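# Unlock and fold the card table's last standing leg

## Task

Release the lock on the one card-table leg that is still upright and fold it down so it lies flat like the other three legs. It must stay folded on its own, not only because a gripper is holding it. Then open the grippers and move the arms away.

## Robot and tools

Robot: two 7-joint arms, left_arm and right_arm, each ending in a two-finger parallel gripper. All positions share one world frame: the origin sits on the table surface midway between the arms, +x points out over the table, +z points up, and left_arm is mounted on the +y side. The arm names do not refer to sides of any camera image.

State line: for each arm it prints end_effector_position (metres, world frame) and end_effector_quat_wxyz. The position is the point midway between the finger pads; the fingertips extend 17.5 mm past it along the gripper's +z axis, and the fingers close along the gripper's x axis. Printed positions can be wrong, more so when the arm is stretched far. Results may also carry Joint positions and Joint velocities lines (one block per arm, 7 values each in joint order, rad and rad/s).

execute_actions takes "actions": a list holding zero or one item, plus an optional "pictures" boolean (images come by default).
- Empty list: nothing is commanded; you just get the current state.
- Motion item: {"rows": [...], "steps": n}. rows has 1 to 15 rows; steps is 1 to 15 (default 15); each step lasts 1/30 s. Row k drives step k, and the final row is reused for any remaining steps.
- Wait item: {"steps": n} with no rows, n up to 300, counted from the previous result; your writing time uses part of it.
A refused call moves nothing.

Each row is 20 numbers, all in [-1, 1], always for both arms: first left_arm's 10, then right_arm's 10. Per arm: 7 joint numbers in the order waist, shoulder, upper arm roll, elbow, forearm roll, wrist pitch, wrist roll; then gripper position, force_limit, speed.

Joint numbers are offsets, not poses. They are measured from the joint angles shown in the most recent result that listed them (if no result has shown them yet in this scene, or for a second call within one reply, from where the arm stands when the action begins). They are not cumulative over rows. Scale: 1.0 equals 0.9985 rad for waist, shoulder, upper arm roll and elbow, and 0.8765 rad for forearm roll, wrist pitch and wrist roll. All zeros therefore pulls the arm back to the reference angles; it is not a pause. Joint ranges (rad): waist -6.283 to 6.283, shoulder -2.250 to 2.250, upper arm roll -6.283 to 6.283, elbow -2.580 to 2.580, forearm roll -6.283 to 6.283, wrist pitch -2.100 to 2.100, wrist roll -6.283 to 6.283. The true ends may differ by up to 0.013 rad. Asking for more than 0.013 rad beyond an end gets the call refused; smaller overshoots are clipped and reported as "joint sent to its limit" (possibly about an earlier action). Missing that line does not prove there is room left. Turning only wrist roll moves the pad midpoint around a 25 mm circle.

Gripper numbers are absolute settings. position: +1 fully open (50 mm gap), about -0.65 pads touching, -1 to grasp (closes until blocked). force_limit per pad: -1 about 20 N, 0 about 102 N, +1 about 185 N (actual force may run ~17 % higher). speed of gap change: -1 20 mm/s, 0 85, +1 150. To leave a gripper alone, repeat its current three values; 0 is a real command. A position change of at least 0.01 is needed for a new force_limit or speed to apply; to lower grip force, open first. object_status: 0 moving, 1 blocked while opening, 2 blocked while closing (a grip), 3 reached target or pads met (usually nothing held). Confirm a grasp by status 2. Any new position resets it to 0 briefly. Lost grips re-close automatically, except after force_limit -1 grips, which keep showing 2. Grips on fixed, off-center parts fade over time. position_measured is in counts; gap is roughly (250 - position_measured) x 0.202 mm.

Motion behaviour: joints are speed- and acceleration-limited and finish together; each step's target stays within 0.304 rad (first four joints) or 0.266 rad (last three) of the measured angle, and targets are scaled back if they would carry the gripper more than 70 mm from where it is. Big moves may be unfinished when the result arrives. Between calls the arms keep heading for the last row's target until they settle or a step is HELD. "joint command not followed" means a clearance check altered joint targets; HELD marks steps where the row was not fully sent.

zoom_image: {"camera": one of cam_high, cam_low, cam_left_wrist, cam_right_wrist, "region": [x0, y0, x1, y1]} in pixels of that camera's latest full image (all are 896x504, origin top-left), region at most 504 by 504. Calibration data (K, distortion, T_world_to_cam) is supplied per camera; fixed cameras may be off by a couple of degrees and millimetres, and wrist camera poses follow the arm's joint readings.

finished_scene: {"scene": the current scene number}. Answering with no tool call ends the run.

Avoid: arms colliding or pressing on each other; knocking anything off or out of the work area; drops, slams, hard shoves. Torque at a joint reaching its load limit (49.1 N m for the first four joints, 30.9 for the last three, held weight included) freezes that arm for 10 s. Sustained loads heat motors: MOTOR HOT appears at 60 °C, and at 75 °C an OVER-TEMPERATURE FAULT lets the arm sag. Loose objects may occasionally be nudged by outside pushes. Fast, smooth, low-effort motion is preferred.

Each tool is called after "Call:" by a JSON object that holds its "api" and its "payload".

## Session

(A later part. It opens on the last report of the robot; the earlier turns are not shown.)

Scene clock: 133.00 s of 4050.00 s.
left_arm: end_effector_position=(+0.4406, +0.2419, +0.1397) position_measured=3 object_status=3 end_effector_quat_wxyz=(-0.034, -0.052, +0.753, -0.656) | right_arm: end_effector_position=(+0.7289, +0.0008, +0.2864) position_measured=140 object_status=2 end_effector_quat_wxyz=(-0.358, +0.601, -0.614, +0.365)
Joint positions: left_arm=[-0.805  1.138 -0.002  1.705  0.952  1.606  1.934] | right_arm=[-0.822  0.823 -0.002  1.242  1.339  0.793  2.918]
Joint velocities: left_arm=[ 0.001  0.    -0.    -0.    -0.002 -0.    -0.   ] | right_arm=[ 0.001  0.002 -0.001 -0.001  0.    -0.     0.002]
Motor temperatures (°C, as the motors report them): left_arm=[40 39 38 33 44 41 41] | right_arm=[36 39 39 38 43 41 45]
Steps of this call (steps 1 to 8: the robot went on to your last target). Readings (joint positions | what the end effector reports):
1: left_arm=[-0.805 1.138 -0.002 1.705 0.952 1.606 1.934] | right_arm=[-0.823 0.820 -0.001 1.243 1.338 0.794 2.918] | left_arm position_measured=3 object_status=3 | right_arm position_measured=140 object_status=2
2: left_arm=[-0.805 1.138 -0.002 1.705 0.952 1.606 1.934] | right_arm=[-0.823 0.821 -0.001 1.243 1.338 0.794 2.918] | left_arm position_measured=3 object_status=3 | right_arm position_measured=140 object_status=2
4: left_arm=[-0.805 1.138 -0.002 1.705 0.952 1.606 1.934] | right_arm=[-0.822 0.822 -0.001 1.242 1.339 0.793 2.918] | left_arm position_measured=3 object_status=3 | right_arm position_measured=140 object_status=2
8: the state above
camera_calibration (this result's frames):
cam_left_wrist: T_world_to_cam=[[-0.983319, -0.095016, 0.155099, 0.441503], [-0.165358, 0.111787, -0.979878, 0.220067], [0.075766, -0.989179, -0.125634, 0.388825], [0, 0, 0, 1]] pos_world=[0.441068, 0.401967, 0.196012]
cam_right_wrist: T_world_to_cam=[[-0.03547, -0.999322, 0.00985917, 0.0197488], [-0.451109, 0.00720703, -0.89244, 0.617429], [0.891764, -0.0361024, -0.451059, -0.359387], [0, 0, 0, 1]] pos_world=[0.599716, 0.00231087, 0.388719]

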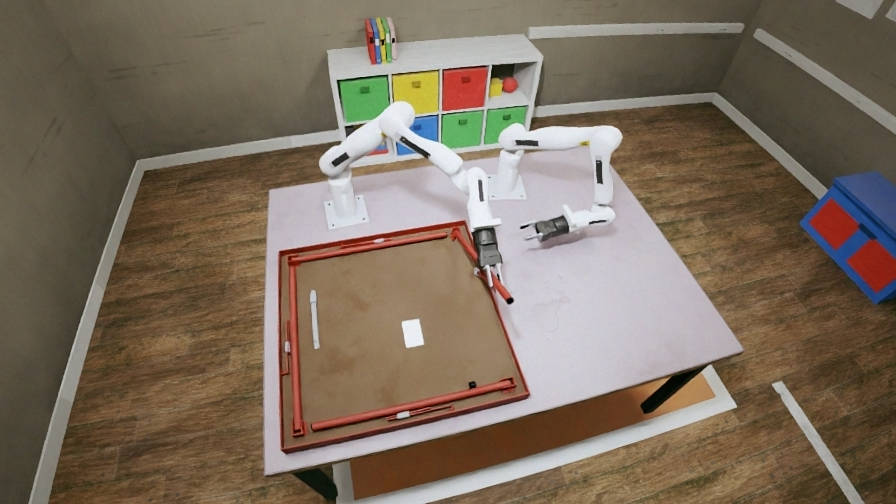

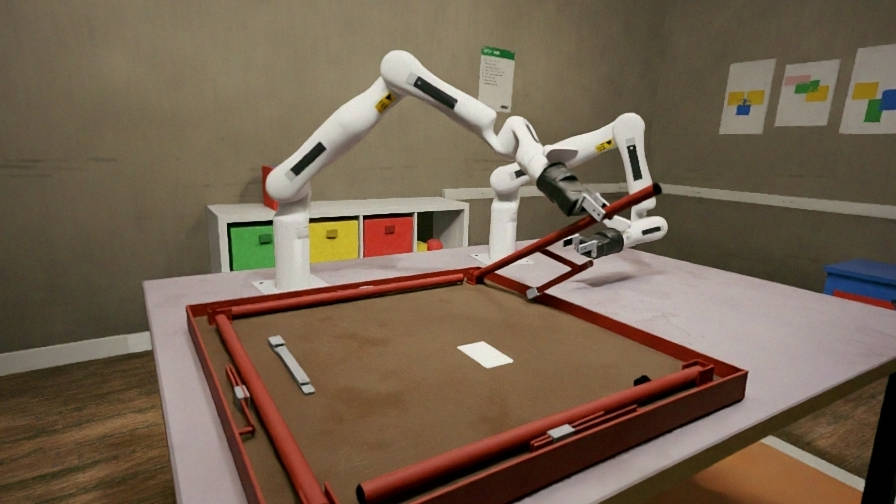

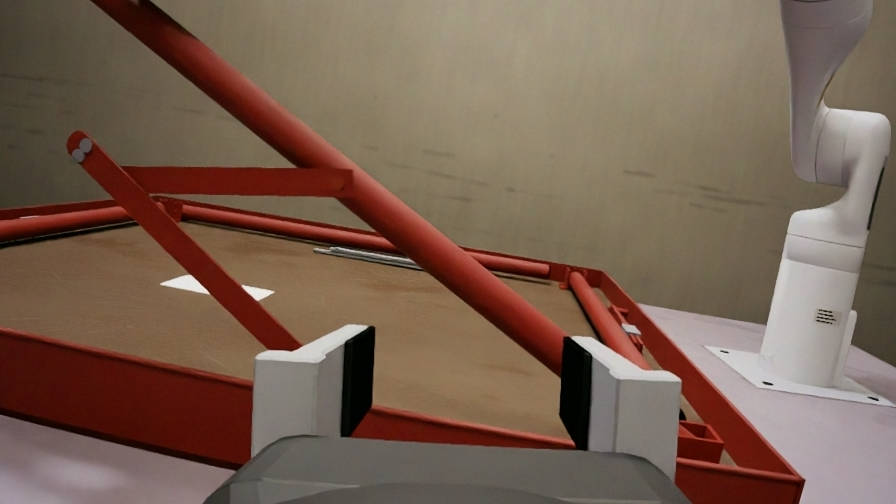

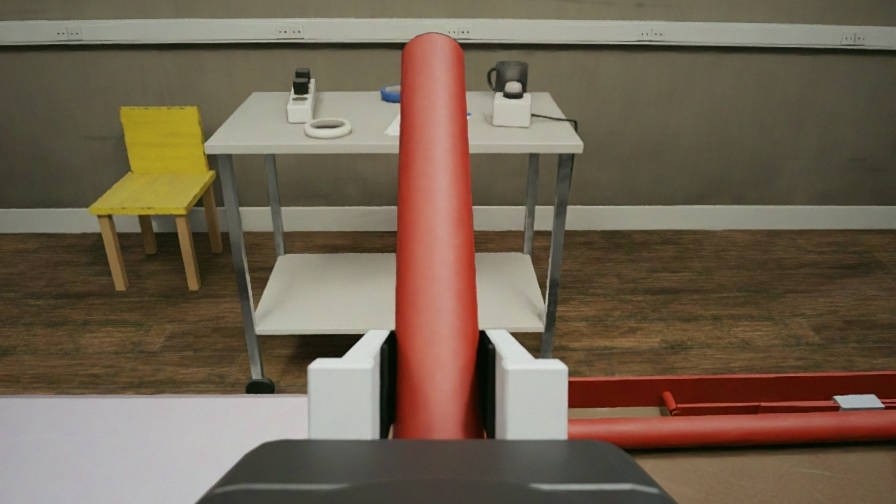

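Call:
{"api": "execute_actions", "payload": {"actions": [{"rows":[[0,0,0,0,0,0,0,1,-0.6,0, 0.107,0.193,0,-0.271,-0.483,-0.068,0.48,-1,-0.5,0]]}], "pictures": false}}

Call:
{"api": "execute_actions", "payload": {"actions": [{"steps":10}], "pictures": false}}

Call:
{"api": "execute_actions", "payload": {"actions": [{"rows":[[0,0,0,0,0,0,0,1,-0.6,0, 0.058,0.17,0,-0.242,-0.347,0.085,0.338,-1,-0.5,0]]}], "pictures": false}}

Call:
{"api": "execute_actions", "payload": {"actions": [{"steps":8}]}}

Scene clock: 135.50 s of 4050.00 s.
left_arm: end_effector_position=(+0.4406, +0.2419, +0.1397) position_measured=3 object_status=3 end_effector_quat_wxyz=(-0.034, -0.052, +0.753, -0.656) | right_arm: end_effector_position=(+0.7744, +0.0011, +0.1805) position_measured=140 object_status=2 end_effector_quat_wxyz=(-0.286, +0.640, -0.650, +0.293)
Joint positions: left_arm=[-0.805  1.138 -0.002  1.705  0.952  1.606  1.934] | right_arm=[-0.719  1.009  0.     0.978  0.932  0.733  3.327]
Joint velocities: left_arm=[ 0.     0.     0.     0.    -0.    -0.001  0.   ] | right_arm=[ 0.094  0.118  0.018 -0.206 -0.478 -0.043  0.47 ]
Motor temperatures (°C, as the motors report them): left_arm=[40 39 38 33 44 41 41] | right_arm=[36 39 39 38 43 41 45]
Steps of this call (steps 1 to 15: the robot went on to your last target; steps 16 to 60: nothing new was sent; steps 61 to 75: all 15 steps of this action). Readings (joint positions | what the end effector reports):
61: left_arm=[-0.805 1.138 -0.002 1.705 0.952 1.606 1.934] | right_arm=[-0.821 0.824 -0.002 1.240 1.338 0.793 2.919] | left_arm position_measured=3 object_status=3 | right_arm position_measured=140 object_status=2
62: left_arm=[-0.805 1.138 -0.002 1.705 0.952 1.606 1.934] | right_arm=[-0.819 0.828 -0.002 1.235 1.333 0.792 2.924] | left_arm position_measured=3 object_status=3 | right_arm position_measured=140 object_status=2
64: left_arm=[-0.805 1.138 -0.002 1.705 0.952 1.606 1.934] | right_arm=[-0.808 0.850 -0.004 1.208 1.306 0.786 2.950] | left_arm position_measured=3 object_status=3 | right_arm position_measured=140 object_status=2
68: left_arm=[-0.805 1.138 -0.002 1.705 0.952 1.606 1.934] | right_arm=[-0.770 0.930 -0.007 1.107 1.182 0.761 3.074] | left_arm position_measured=3 object_status=3 | right_arm position_measured=140 object_status=2
75: the state above

Scene clock: 135.83 s of 4050.00 s.
left_arm: end_effector_position=(+0.4406, +0.2419, +0.1397) position_measured=3 object_status=3 end_effector_quat_wxyz=(-0.034, -0.052, +0.753, -0.656) | right_arm: end_effector_position=(+0.7756, +0.0008, +0.1768) position_measured=140 object_status=2 end_effector_quat_wxyz=(-0.284, +0.641, -0.652, +0.289)
Joint positions: left_arm=[-0.805  1.138 -0.002  1.705  0.952  1.606  1.934] | right_arm=[-0.715  1.015 -0.001  0.969  0.918  0.732  3.341]
Joint velocities: left_arm=[ 0.001 -0.001 -0.    -0.     0.001  0.002  0.   ] | right_arm=[ 0.001  0.003  0.     0.001 -0.    -0.     0.001]
Motor temperatures (°C, as the motors report them): left_arm=[40 39 38 33 44 41 41] | right_arm=[36 39 39 38 43 41 45]
Steps of this call (steps 1 to 10: the robot went on to your last target). Readings (joint positions | what the end effector reports):
1: left_arm=[-0.805 1.138 -0.002 1.705 0.952 1.606 1.934] | right_arm=[-0.717 1.012 0.000 0.973 0.921 0.732 3.338] | left_arm position_measured=3 object_status=3 | right_arm position_measured=140 object_status=2
2: left_arm=[-0.805 1.138 -0.002 1.705 0.952 1.606 1.934] | right_arm=[-0.717 1.012 0.000 0.972 0.919 0.732 3.340] | left_arm position_measured=3 object_status=3 | right_arm position_measured=140 object_status=2
4: left_arm=[-0.805 1.138 -0.002 1.705 0.952 1.606 1.934] | right_arm=[-0.716 1.014 -0.000 0.970 0.918 0.732 3.341] | left_arm position_measured=3 object_status=3 | right_arm position_measured=140 object_status=2
8: left_arm=[-0.805 1.138 -0.002 1.705 0.952 1.606 1.934] | right_arm=[-0.715 1.015 -0.001 0.969 0.918 0.732 3.341] | left_arm position_measured=3 object_status=3 | right_arm position_measured=140 object_status=2
10: the state above

Scene clock: 136.33 s of 4050.00 s.
left_arm: end_effector_position=(+0.4406, +0.2419, +0.1397) position_measured=3 object_status=3 end_effector_quat_wxyz=(-0.034, -0.052, +0.753, -0.656) | right_arm: end_effector_position=(+0.7920, +0.0008, +0.0947) position_measured=140 object_status=2 end_effector_quat_wxyz=(-0.229, +0.664, -0.672, +0.233)
Joint positions: left_arm=[-0.805  1.138 -0.002  1.705  0.952  1.606  1.934] | right_arm=[-0.659  1.182  0.     0.729  0.615  0.805  3.638]
Joint velocities: left_arm=[ 0.    -0.     0.     0.    -0.     0.003 -0.   ] | right_arm=[ 0.005  0.024 -0.009 -0.038 -0.017  0.019  0.008]
Motor temperatures (°C, as the motors report them): left_arm=[40 39 38 33 44 41 41] | right_arm=[36 39 39 38 43 41 45]
Steps of this call (steps 1 to 15: all 15 steps of this action). Readings (joint positions | what the end effector reports):
1: left_arm=[-0.805 1.138 -0.002 1.705 0.952 1.606 1.934] | right_arm=[-0.715 1.016 -0.001 0.968 0.917 0.732 3.342] | left_arm position_measured=3 object_status=3 | right_arm position_measured=140 object_status=2
2: left_arm=[-0.805 1.138 -0.002 1.705 0.952 1.606 1.934] | right_arm=[-0.713 1.021 -0.001 0.962 0.911 0.734 3.347] | left_arm position_measured=3 object_status=3 | right_arm position_measured=140 object_status=2
4: left_arm=[-0.805 1.138 -0.002 1.705 0.952 1.606 1.934] | right_arm=[-0.707 1.042 -0.002 0.934 0.882 0.742 3.376] | left_arm position_measured=3 object_status=3 | right_arm position_measured=140 object_status=2
8: left_arm=[-0.805 1.138 -0.002 1.705 0.952 1.606 1.934] | right_arm=[-0.683 1.119 -0.003 0.826 0.749 0.773 3.508] | left_arm position_measured=3 object_status=3 | right_arm position_measured=140 object_status=2
15: the state above

Scene clock: 136.60 s of 4050.00 s.
left_arm: end_effector_position=(+0.4406, +0.2419, +0.1397) position_measured=3 object_status=3 end_effector_quat_wxyz=(-0.034, -0.052, +0.753, -0.656) | right_arm: end_effector_position=(+0.7922, +0.0008, +0.0927) position_measured=140 object_status=2 end_effector_quat_wxyz=(-0.229, +0.664, -0.673, +0.233)
Joint positions: left_arm=[-0.805  1.138 -0.002  1.705  0.952  1.606  1.934] | right_arm=[-0.658  1.186 -0.001  0.726  0.615  0.805  3.638]
Joint velocities: left_arm=[ 0.002 -0.    -0.001 -0.001 -0.002  0.    -0.   ] | right_arm=[ 0.001  0.004 -0.001  0.    -0.    -0.     0.   ]
Motor temperatures (°C, as the motors report them): left_arm=[40 39 38 33 44 41 41] | right_arm=[36 39 39 38 43 41 45]
Steps of this call (steps 1 to 8: the robot went on to your last target). Readings (joint positions | what the end effector reports):
1: left_arm=[-0.805 1.138 -0.002 1.705 0.952 1.606 1.934] | right_arm=[-0.658 1.183 -0.000 0.728 0.615 0.805 3.638] | left_arm position_measured=3 object_status=3 | right_arm position_measured=140 object_status=2
2: left_arm=[-0.805 1.138 -0.002 1.705 0.952 1.606 1.934] | right_arm=[-0.658 1.184 -0.000 0.728 0.615 0.805 3.639] | left_arm position_measured=3 object_status=3 | right_arm position_measured=140 object_status=2
4: left_arm=[-0.805 1.138 -0.002 1.705 0.952 1.606 1.934] | right_arm=[-0.658 1.185 -0.001 0.727 0.615 0.805 3.639] | left_arm position_measured=3 object_status=3 | right_arm position_measured=140 object_status=2
8: the state above
camera_calibration (this result's frames):
cam_left_wrist: T_world_to_cam=[[-0.98332, -0.0950191, 0.155092, 0.441507], [-0.165352, 0.11179, -0.979879, 0.220064], [0.0757695, -0.989179, -0.125637, 0.388824], [0, 0, 0, 1]] pos_world=[0.44107, 0.401967, 0.196013]
cam_right_wrist: T_world_to_cam=[[-0.0225555, -0.999608, 0.0165624, 0.0130661], [-0.76839, 0.00673504, -0.639947, 0.701055], [0.639585, -0.0271607, -0.768241, -0.274122], [0, 0, 0, 1]] pos_world=[0.714302, 0.000893967, 0.23783]

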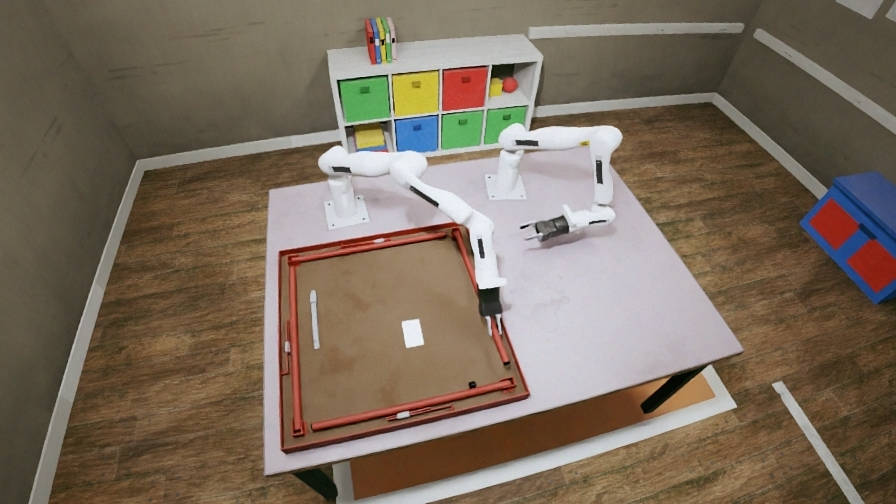

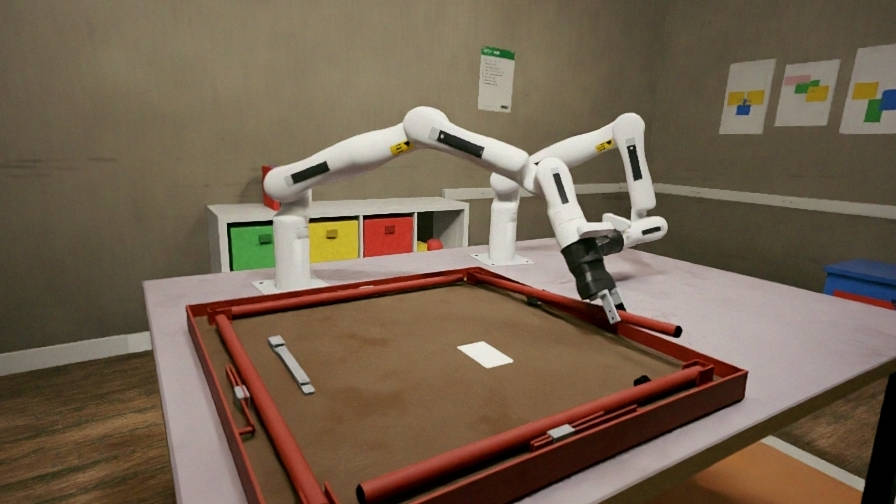

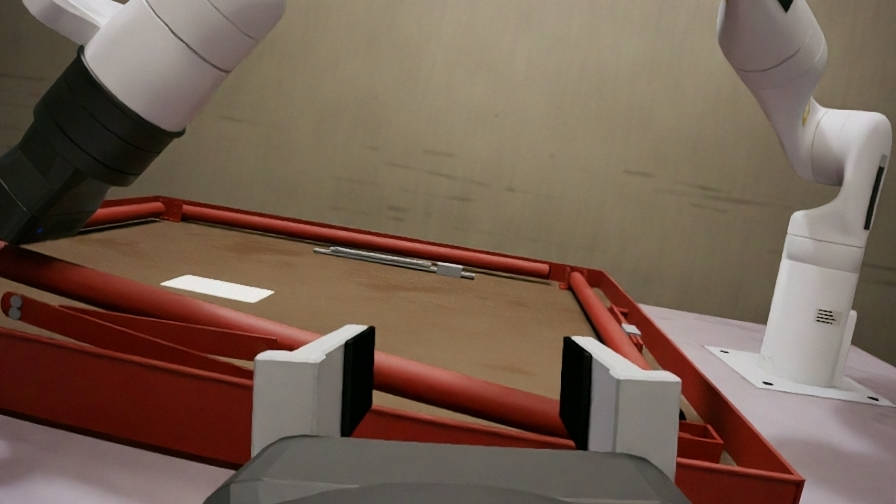

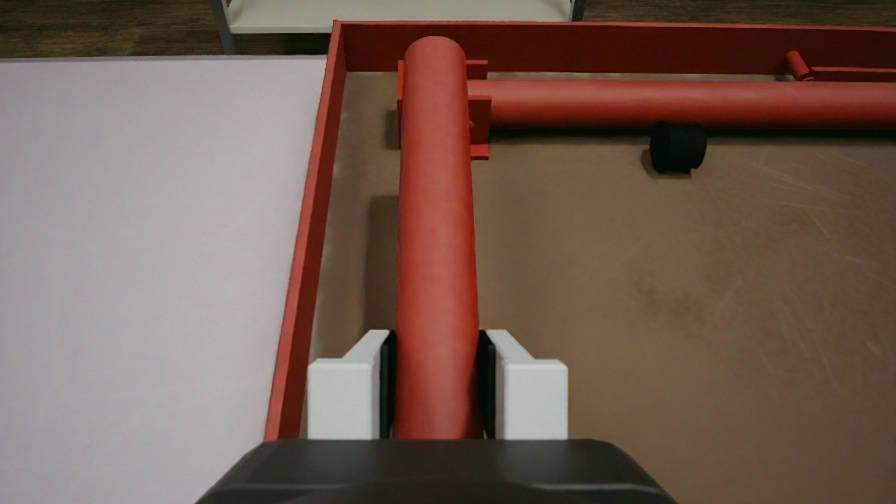

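Call:
{"api": "execute_actions", "payload": {"actions": [{"rows":[[0,0,0,0,0,0,0,1,-0.6,0, 0.024,0.1,0,-0.15,-0.148,0.088,0.143,-1,-0.5,0]]}], "pictures": false}}

Call:
{"api": "execute_actions", "payload": {"actions": [{"steps":6}]}}

Call:
{"api": "zoom_image", "payload": {"camera": "cam_low", "region": [450, 250, 760, 420]}}

Scene clock: 139.40 s of 4050.00 s.
left_arm: end_effector_position=(+0.4406, +0.2419, +0.1397) position_measured=3 object_status=3 end_effector_quat_wxyz=(-0.034, -0.052, +0.753, -0.656) | right_arm: end_effector_position=(+0.7949, +0.0008, +0.0499) position_measured=140 object_status=2 end_effector_quat_wxyz=(-0.200, +0.674, -0.681, +0.205)
Joint positions: left_arm=[-0.805  1.138 -0.002  1.705  0.952  1.606  1.934] | right_arm=[-0.635  1.286 -0.     0.577  0.486  0.881  3.765]
Joint velocities: left_arm=[-0.    -0.     0.     0.001  0.002 -0.     0.   ] | right_arm=[-0.     0.012 -0.001 -0.009  0.     0.002 -0.   ]
Motor temperatures (°C, as the motors report them): left_arm=[40 39 38 33 44 41 41] | right_arm=[36 39 39 38 43 41 45]
Steps of this call (steps 1 to 15: the robot went on to your last target; steps 16 to 69: nothing new was sent; steps 70 to 84: all 15 steps of this action). Readings (joint positions | what the end effector reports):
70: left_arm=[-0.805 1.138 -0.002 1.705 0.952 1.606 1.934] | right_arm=[-0.658 1.187 -0.001 0.725 0.614 0.805 3.639] | left_arm position_measured=3 object_status=3 | right_arm position_measured=140 object_status=2
71: left_arm=[-0.805 1.138 -0.002 1.705 0.952 1.606 1.934] | right_arm=[-0.657 1.191 -0.001 0.719 0.610 0.808 3.643] | left_arm position_measured=3 object_status=3 | right_arm position_measured=140 object_status=2
73: left_arm=[-0.805 1.138 -0.002 1.705 0.952 1.606 1.934] | right_arm=[-0.653 1.211 -0.001 0.691 0.587 0.822 3.665] | left_arm position_measured=3 object_status=3 | right_arm position_measured=140 object_status=2
77: left_arm=[-0.805 1.138 -0.002 1.705 0.952 1.606 1.934] | right_arm=[-0.639 1.270 -0.001 0.603 0.509 0.866 3.743] | left_arm position_measured=3 object_status=3 | right_arm position_measured=140 object_status=2
84: the state above

Scene clock: 139.60 s of 4050.00 s.
left_arm: end_effector_position=(+0.4406, +0.2419, +0.1397) position_measured=3 object_status=3 end_effector_quat_wxyz=(-0.034, -0.052, +0.753, -0.656) | right_arm: end_effector_position=(+0.7949, +0.0008, +0.0498) position_measured=140 object_status=2 end_effector_quat_wxyz=(-0.200, +0.674, -0.681, +0.205)
Joint positions: left_arm=[-0.805  1.138 -0.002  1.705  0.952  1.606  1.934] | right_arm=[-0.635  1.286 -0.     0.576  0.486  0.881  3.765]
Joint velocities: left_arm=[-0.001 -0.    -0.001  0.    -0.001  0.002  0.   ] | right_arm=[-0.001  0.002 -0.    -0.    -0.     0.    -0.002]
Motor temperatures (°C, as the motors report them): left_arm=[40 39 38 33 44 41 41] | right_arm=[36 39 39 38 43 41 45]
Steps of this call (steps 1 to 6: the robot went on to your last target). Readings (joint positions | what the end effector reports):
1: left_arm=[-0.805 1.138 -0.002 1.705 0.952 1.606 1.934] | right_arm=[-0.635 1.286 -0.000 0.577 0.486 0.881 3.765] | left_arm position_measured=3 object_status=3 | right_arm position_measured=140 object_status=2
2: left_arm=[-0.805 1.138 -0.002 1.705 0.952 1.606 1.934] | right_arm=[-0.635 1.286 -0.000 0.576 0.486 0.881 3.765] | left_arm position_measured=3 object_status=3 | right_arm position_measured=140 object_status=2
4: left_arm=[-0.805 1.138 -0.002 1.705 0.952 1.606 1.934] | right_arm=[-0.635 1.286 -0.000 0.576 0.486 0.881 3.765] | left_arm position_measured=3 object_status=3 | right_arm position_measured=140 object_status=2
6: the state above
camera_calibration (this result's frames):
cam_left_wrist: T_world_to_cam=[[-0.98332, -0.0950208, 0.155089, 0.44151], [-0.165349, 0.111791, -0.979879, 0.220063], [0.0757713, -0.989178, -0.125638, 0.388824], [0, 0, 0, 1]] pos_world=[0.441071, 0.401968, 0.196013]
cam_right_wrist: T_world_to_cam=[[-0.0191128, -0.999638, 0.0189377, 0.0110183], [-0.819642, 0.00481885, -0.572855, 0.713085], [0.572557, -0.026471, -0.819438, -0.252982], [0, 0, 0, 1]] pos_world=[0.729532, 0.000881327, 0.200983]

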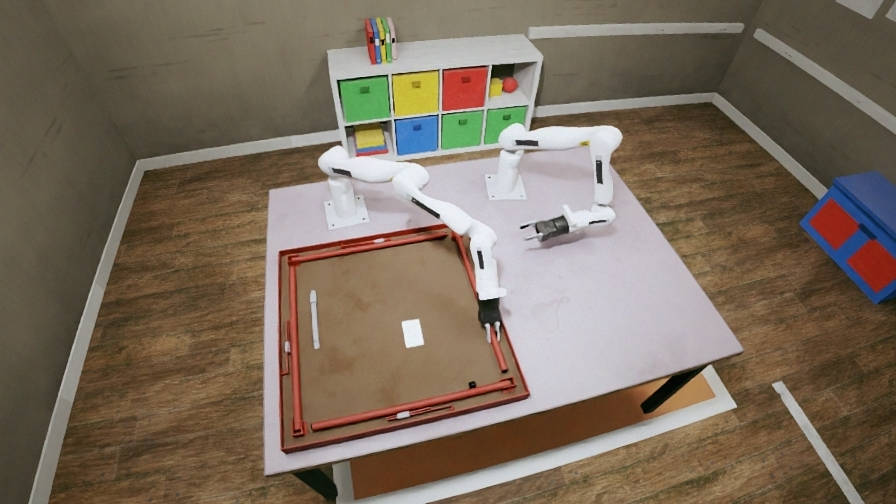

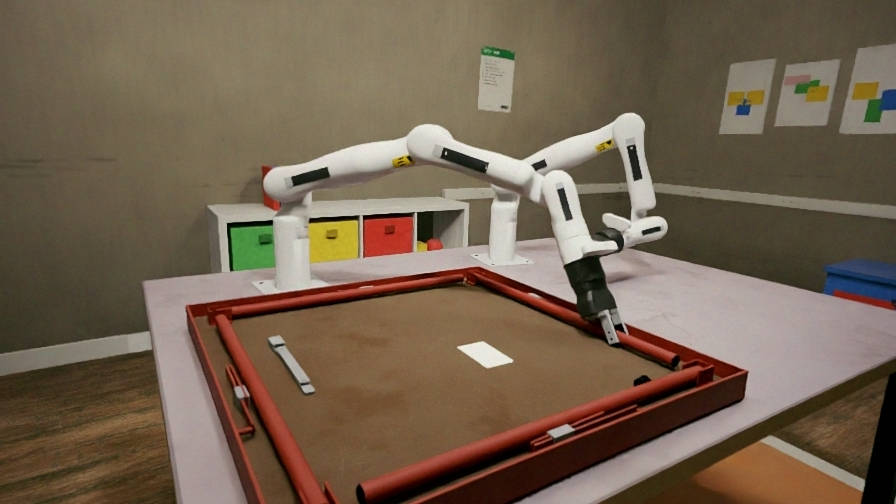

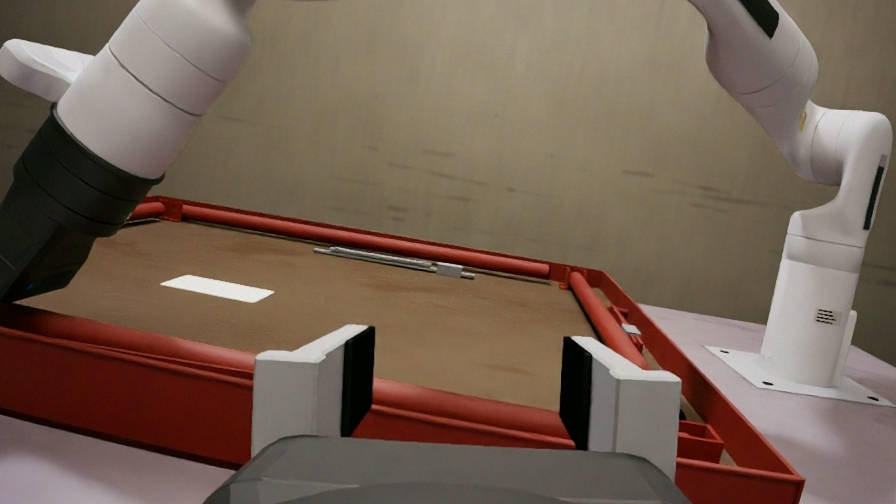

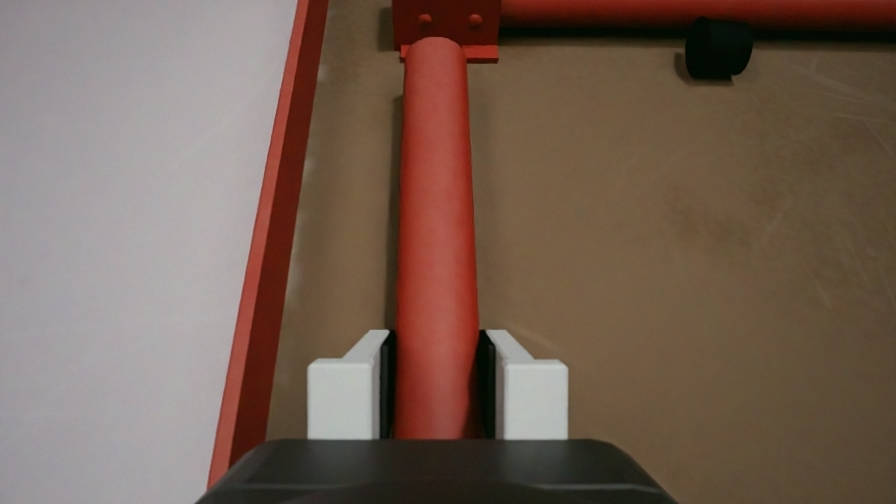

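Region (450, 250, 760, 420) of cam_low's 896x504 image, scaled by 1.626, with more detail than that image has; it fills the top 276 rows of this view, and the rest is white.

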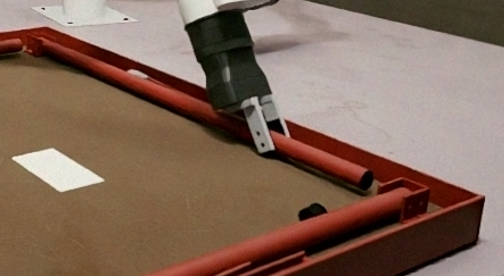

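Nearly flat; lowering about 8 mm more.

Call:
{"api": "execute_actions", "payload": {"actions": [{"rows":[[0,0,0,0,0,0,0,1,-0.6,0, 0.004,0.021,0,-0.032,-0.028,0.018,0.027,-1,-0.5,0]]}], "pictures": false}}

Call:
{"api": "execute_actions", "payload": {"actions": [{"rows":[[0,0,0,0,0,0,0,1,-0.6,0, 0,0,0,0,0,0,0,0.35,-0.5,-0.6]]}]}}

Call:
{"api": "zoom_image", "payload": {"camera": "cam_low", "region": [450, 250, 760, 420]}}

Scene clock: 141.63 s of 4050.00 s.
left_arm: end_effector_position=(+0.4406, +0.2419, +0.1397) position_measured=3 object_status=3 end_effector_quat_wxyz=(-0.034, -0.052, +0.753, -0.656) | right_arm: end_effector_position=(+0.7952, +0.0010, +0.0481) position_measured=140 object_status=2 end_effector_quat_wxyz=(-0.195, +0.676, -0.682, +0.200)
Joint positions: left_arm=[-0.805  1.138 -0.002  1.705  0.952  1.606  1.934] | right_arm=[-0.632  1.298  0.001  0.545  0.463  0.904  3.789]
Joint velocities: left_arm=[-0.001 -0.     0.001  0.    -0.001  0.001  0.   ] | right_arm=[0.    0.001 0.    0.001 0.    0.    0.001]
Motor temperatures (°C, as the motors report them): left_arm=[40 39 38 33 44 41 41] | right_arm=[36 39 39 38 43 41 45]
Steps of this call (steps 1 to 15: the robot went on to your last target; steps 16 to 46: nothing new was sent; steps 47 to 61: all 15 steps of this action). Readings (joint positions | what the end effector reports):
47: left_arm=[-0.805 1.138 -0.002 1.705 0.952 1.606 1.934] | right_arm=[-0.635 1.287 -0.000 0.575 0.486 0.882 3.766] | left_arm position_measured=3 object_status=3 | right_arm position_measured=140 object_status=2
48: left_arm=[-0.805 1.138 -0.002 1.705 0.952 1.606 1.934] | right_arm=[-0.635 1.291 -0.000 0.569 0.482 0.885 3.769] | left_arm position_measured=3 object_status=3 | right_arm position_measured=140 object_status=2
50: left_arm=[-0.805 1.138 -0.002 1.705 0.952 1.606 1.934] | right_arm=[-0.634 1.297 0.001 0.550 0.469 0.901 3.784] | left_arm position_measured=3 object_status=3 | right_arm position_measured=140 object_status=2
54: left_arm=[-0.805 1.138 -0.002 1.705 0.952 1.606 1.934] | right_arm=[-0.632 1.298 0.001 0.546 0.463 0.904 3.789] | left_arm position_measured=3 object_status=3 | right_arm position_measured=140 object_status=2
61: the state above

Scene clock: 142.13 s of 4050.00 s.
left_arm: end_effector_position=(+0.4406, +0.2419, +0.1397) position_measured=3 object_status=3 end_effector_quat_wxyz=(-0.034, -0.052, +0.753, -0.656) | right_arm: end_effector_position=(+0.7952, +0.0011, +0.0482) position_measured=100 object_status=3 end_effector_quat_wxyz=(-0.195, +0.676, -0.682, +0.200)
Joint positions: left_arm=[-0.805  1.138 -0.002  1.705  0.952  1.606  1.934] | right_arm=[-0.632  1.298  0.001  0.545  0.463  0.904  3.789]
Joint velocities: left_arm=[-0.     0.    -0.001 -0.    -0.001  0.    -0.   ] | right_arm=[-0.001  0.001 -0.001 -0.001  0.    -0.    -0.001]
Motor temperatures (°C, as the motors report them): left_arm=[40 39 38 33 44 41 41] | right_arm=[36 39 39 38 43 41 45]
Steps of this call (steps 1 to 15: all 15 steps of this action). Readings (joint positions | what the end effector reports):
1: left_arm=[-0.805 1.138 -0.002 1.705 0.952 1.606 1.934] | right_arm=[-0.633 1.297 0.001 0.545 0.463 0.904 3.789] | left_arm position_measured=3 object_status=3 | right_arm position_measured=135 object_status=0
2: left_arm=[-0.805 1.138 -0.002 1.705 0.952 1.606 1.934] | right_arm=[-0.633 1.295 0.001 0.547 0.463 0.905 3.789] | left_arm position_measured=3 object_status=3 | right_arm position_measured=128 object_status=0
4: left_arm=[-0.805 1.138 -0.002 1.705 0.952 1.606 1.934] | right_arm=[-0.633 1.294 0.001 0.545 0.463 0.904 3.789] | left_arm position_measured=3 object_status=3 | right_arm position_measured=112 object_status=0
8: left_arm=[-0.805 1.138 -0.002 1.705 0.952 1.606 1.934] | right_arm=[-0.633 1.297 0.001 0.545 0.463 0.904 3.789] | left_arm position_measured=3 object_status=3 | right_arm position_measured=100 object_status=0
15: the state above
camera_calibration (this result's frames):
cam_left_wrist: T_world_to_cam=[[-0.983321, -0.0950237, 0.155082, 0.441514], [-0.165342, 0.111793, -0.97988, 0.22006], [0.0757746, -0.989178, -0.12564, 0.388823], [0, 0, 0, 1]] pos_world=[0.441073, 0.401968, 0.196014]
cam_right_wrist: T_world_to_cam=[[-0.0183577, -0.99964, 0.0195823, 0.0106593], [-0.827071, 0.00417775, -0.562082, 0.717721], [0.561798, -0.0265145, -0.82685, -0.245492], [0, 0, 0, 1]] pos_world=[0.731719, 0.00114788, 0.200225]

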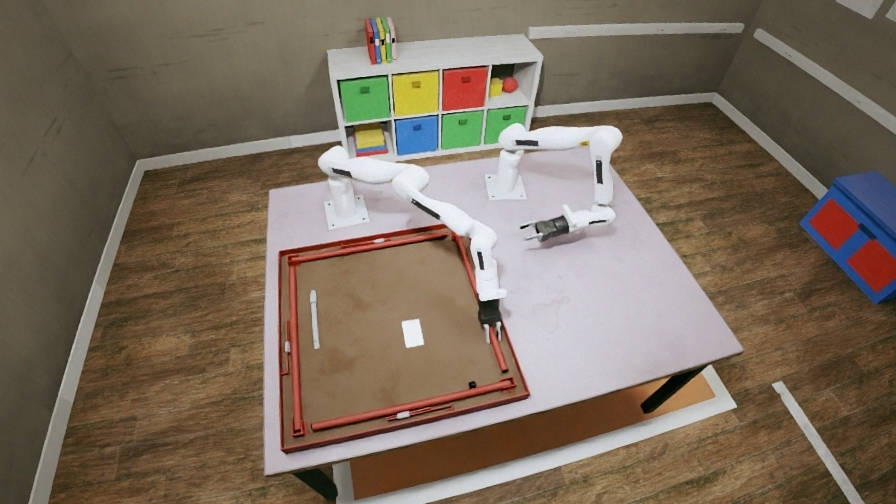

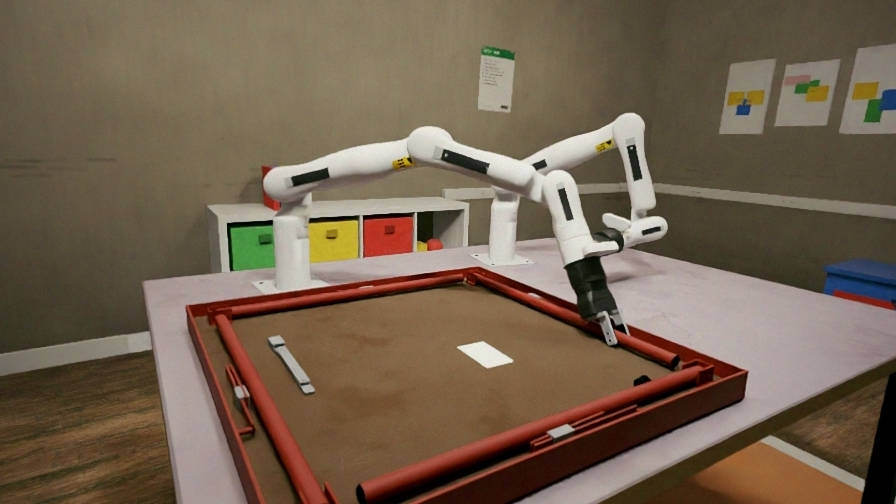

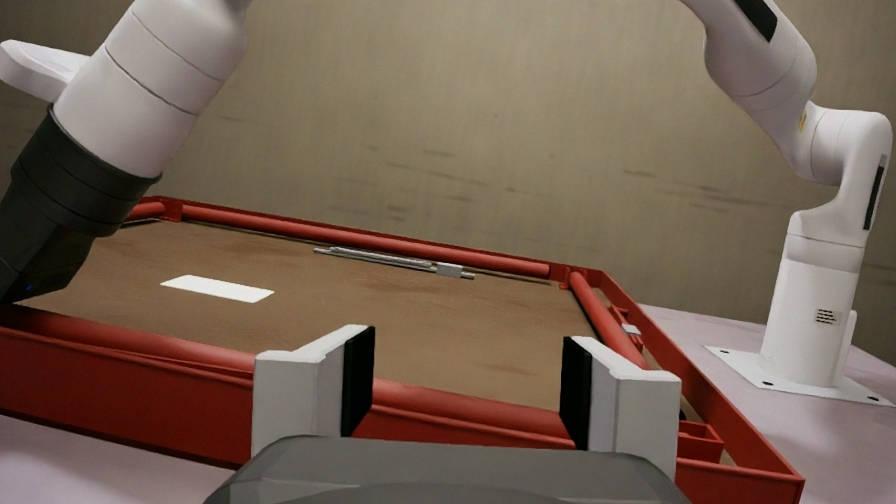

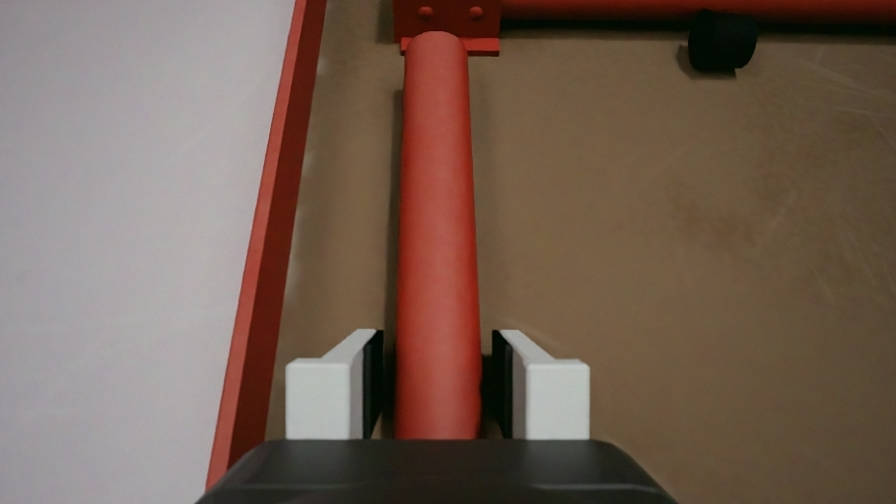

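Region (450, 250, 760, 420) of cam_low's 896x504 image, scaled by 1.626, with more detail than that image has; it fills the top 276 rows of this view, and the rest is white.

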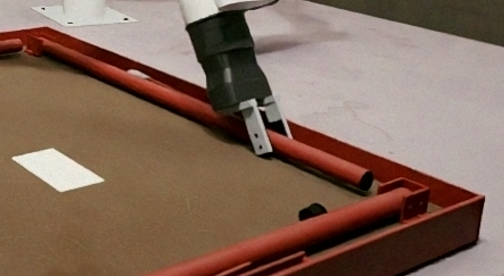

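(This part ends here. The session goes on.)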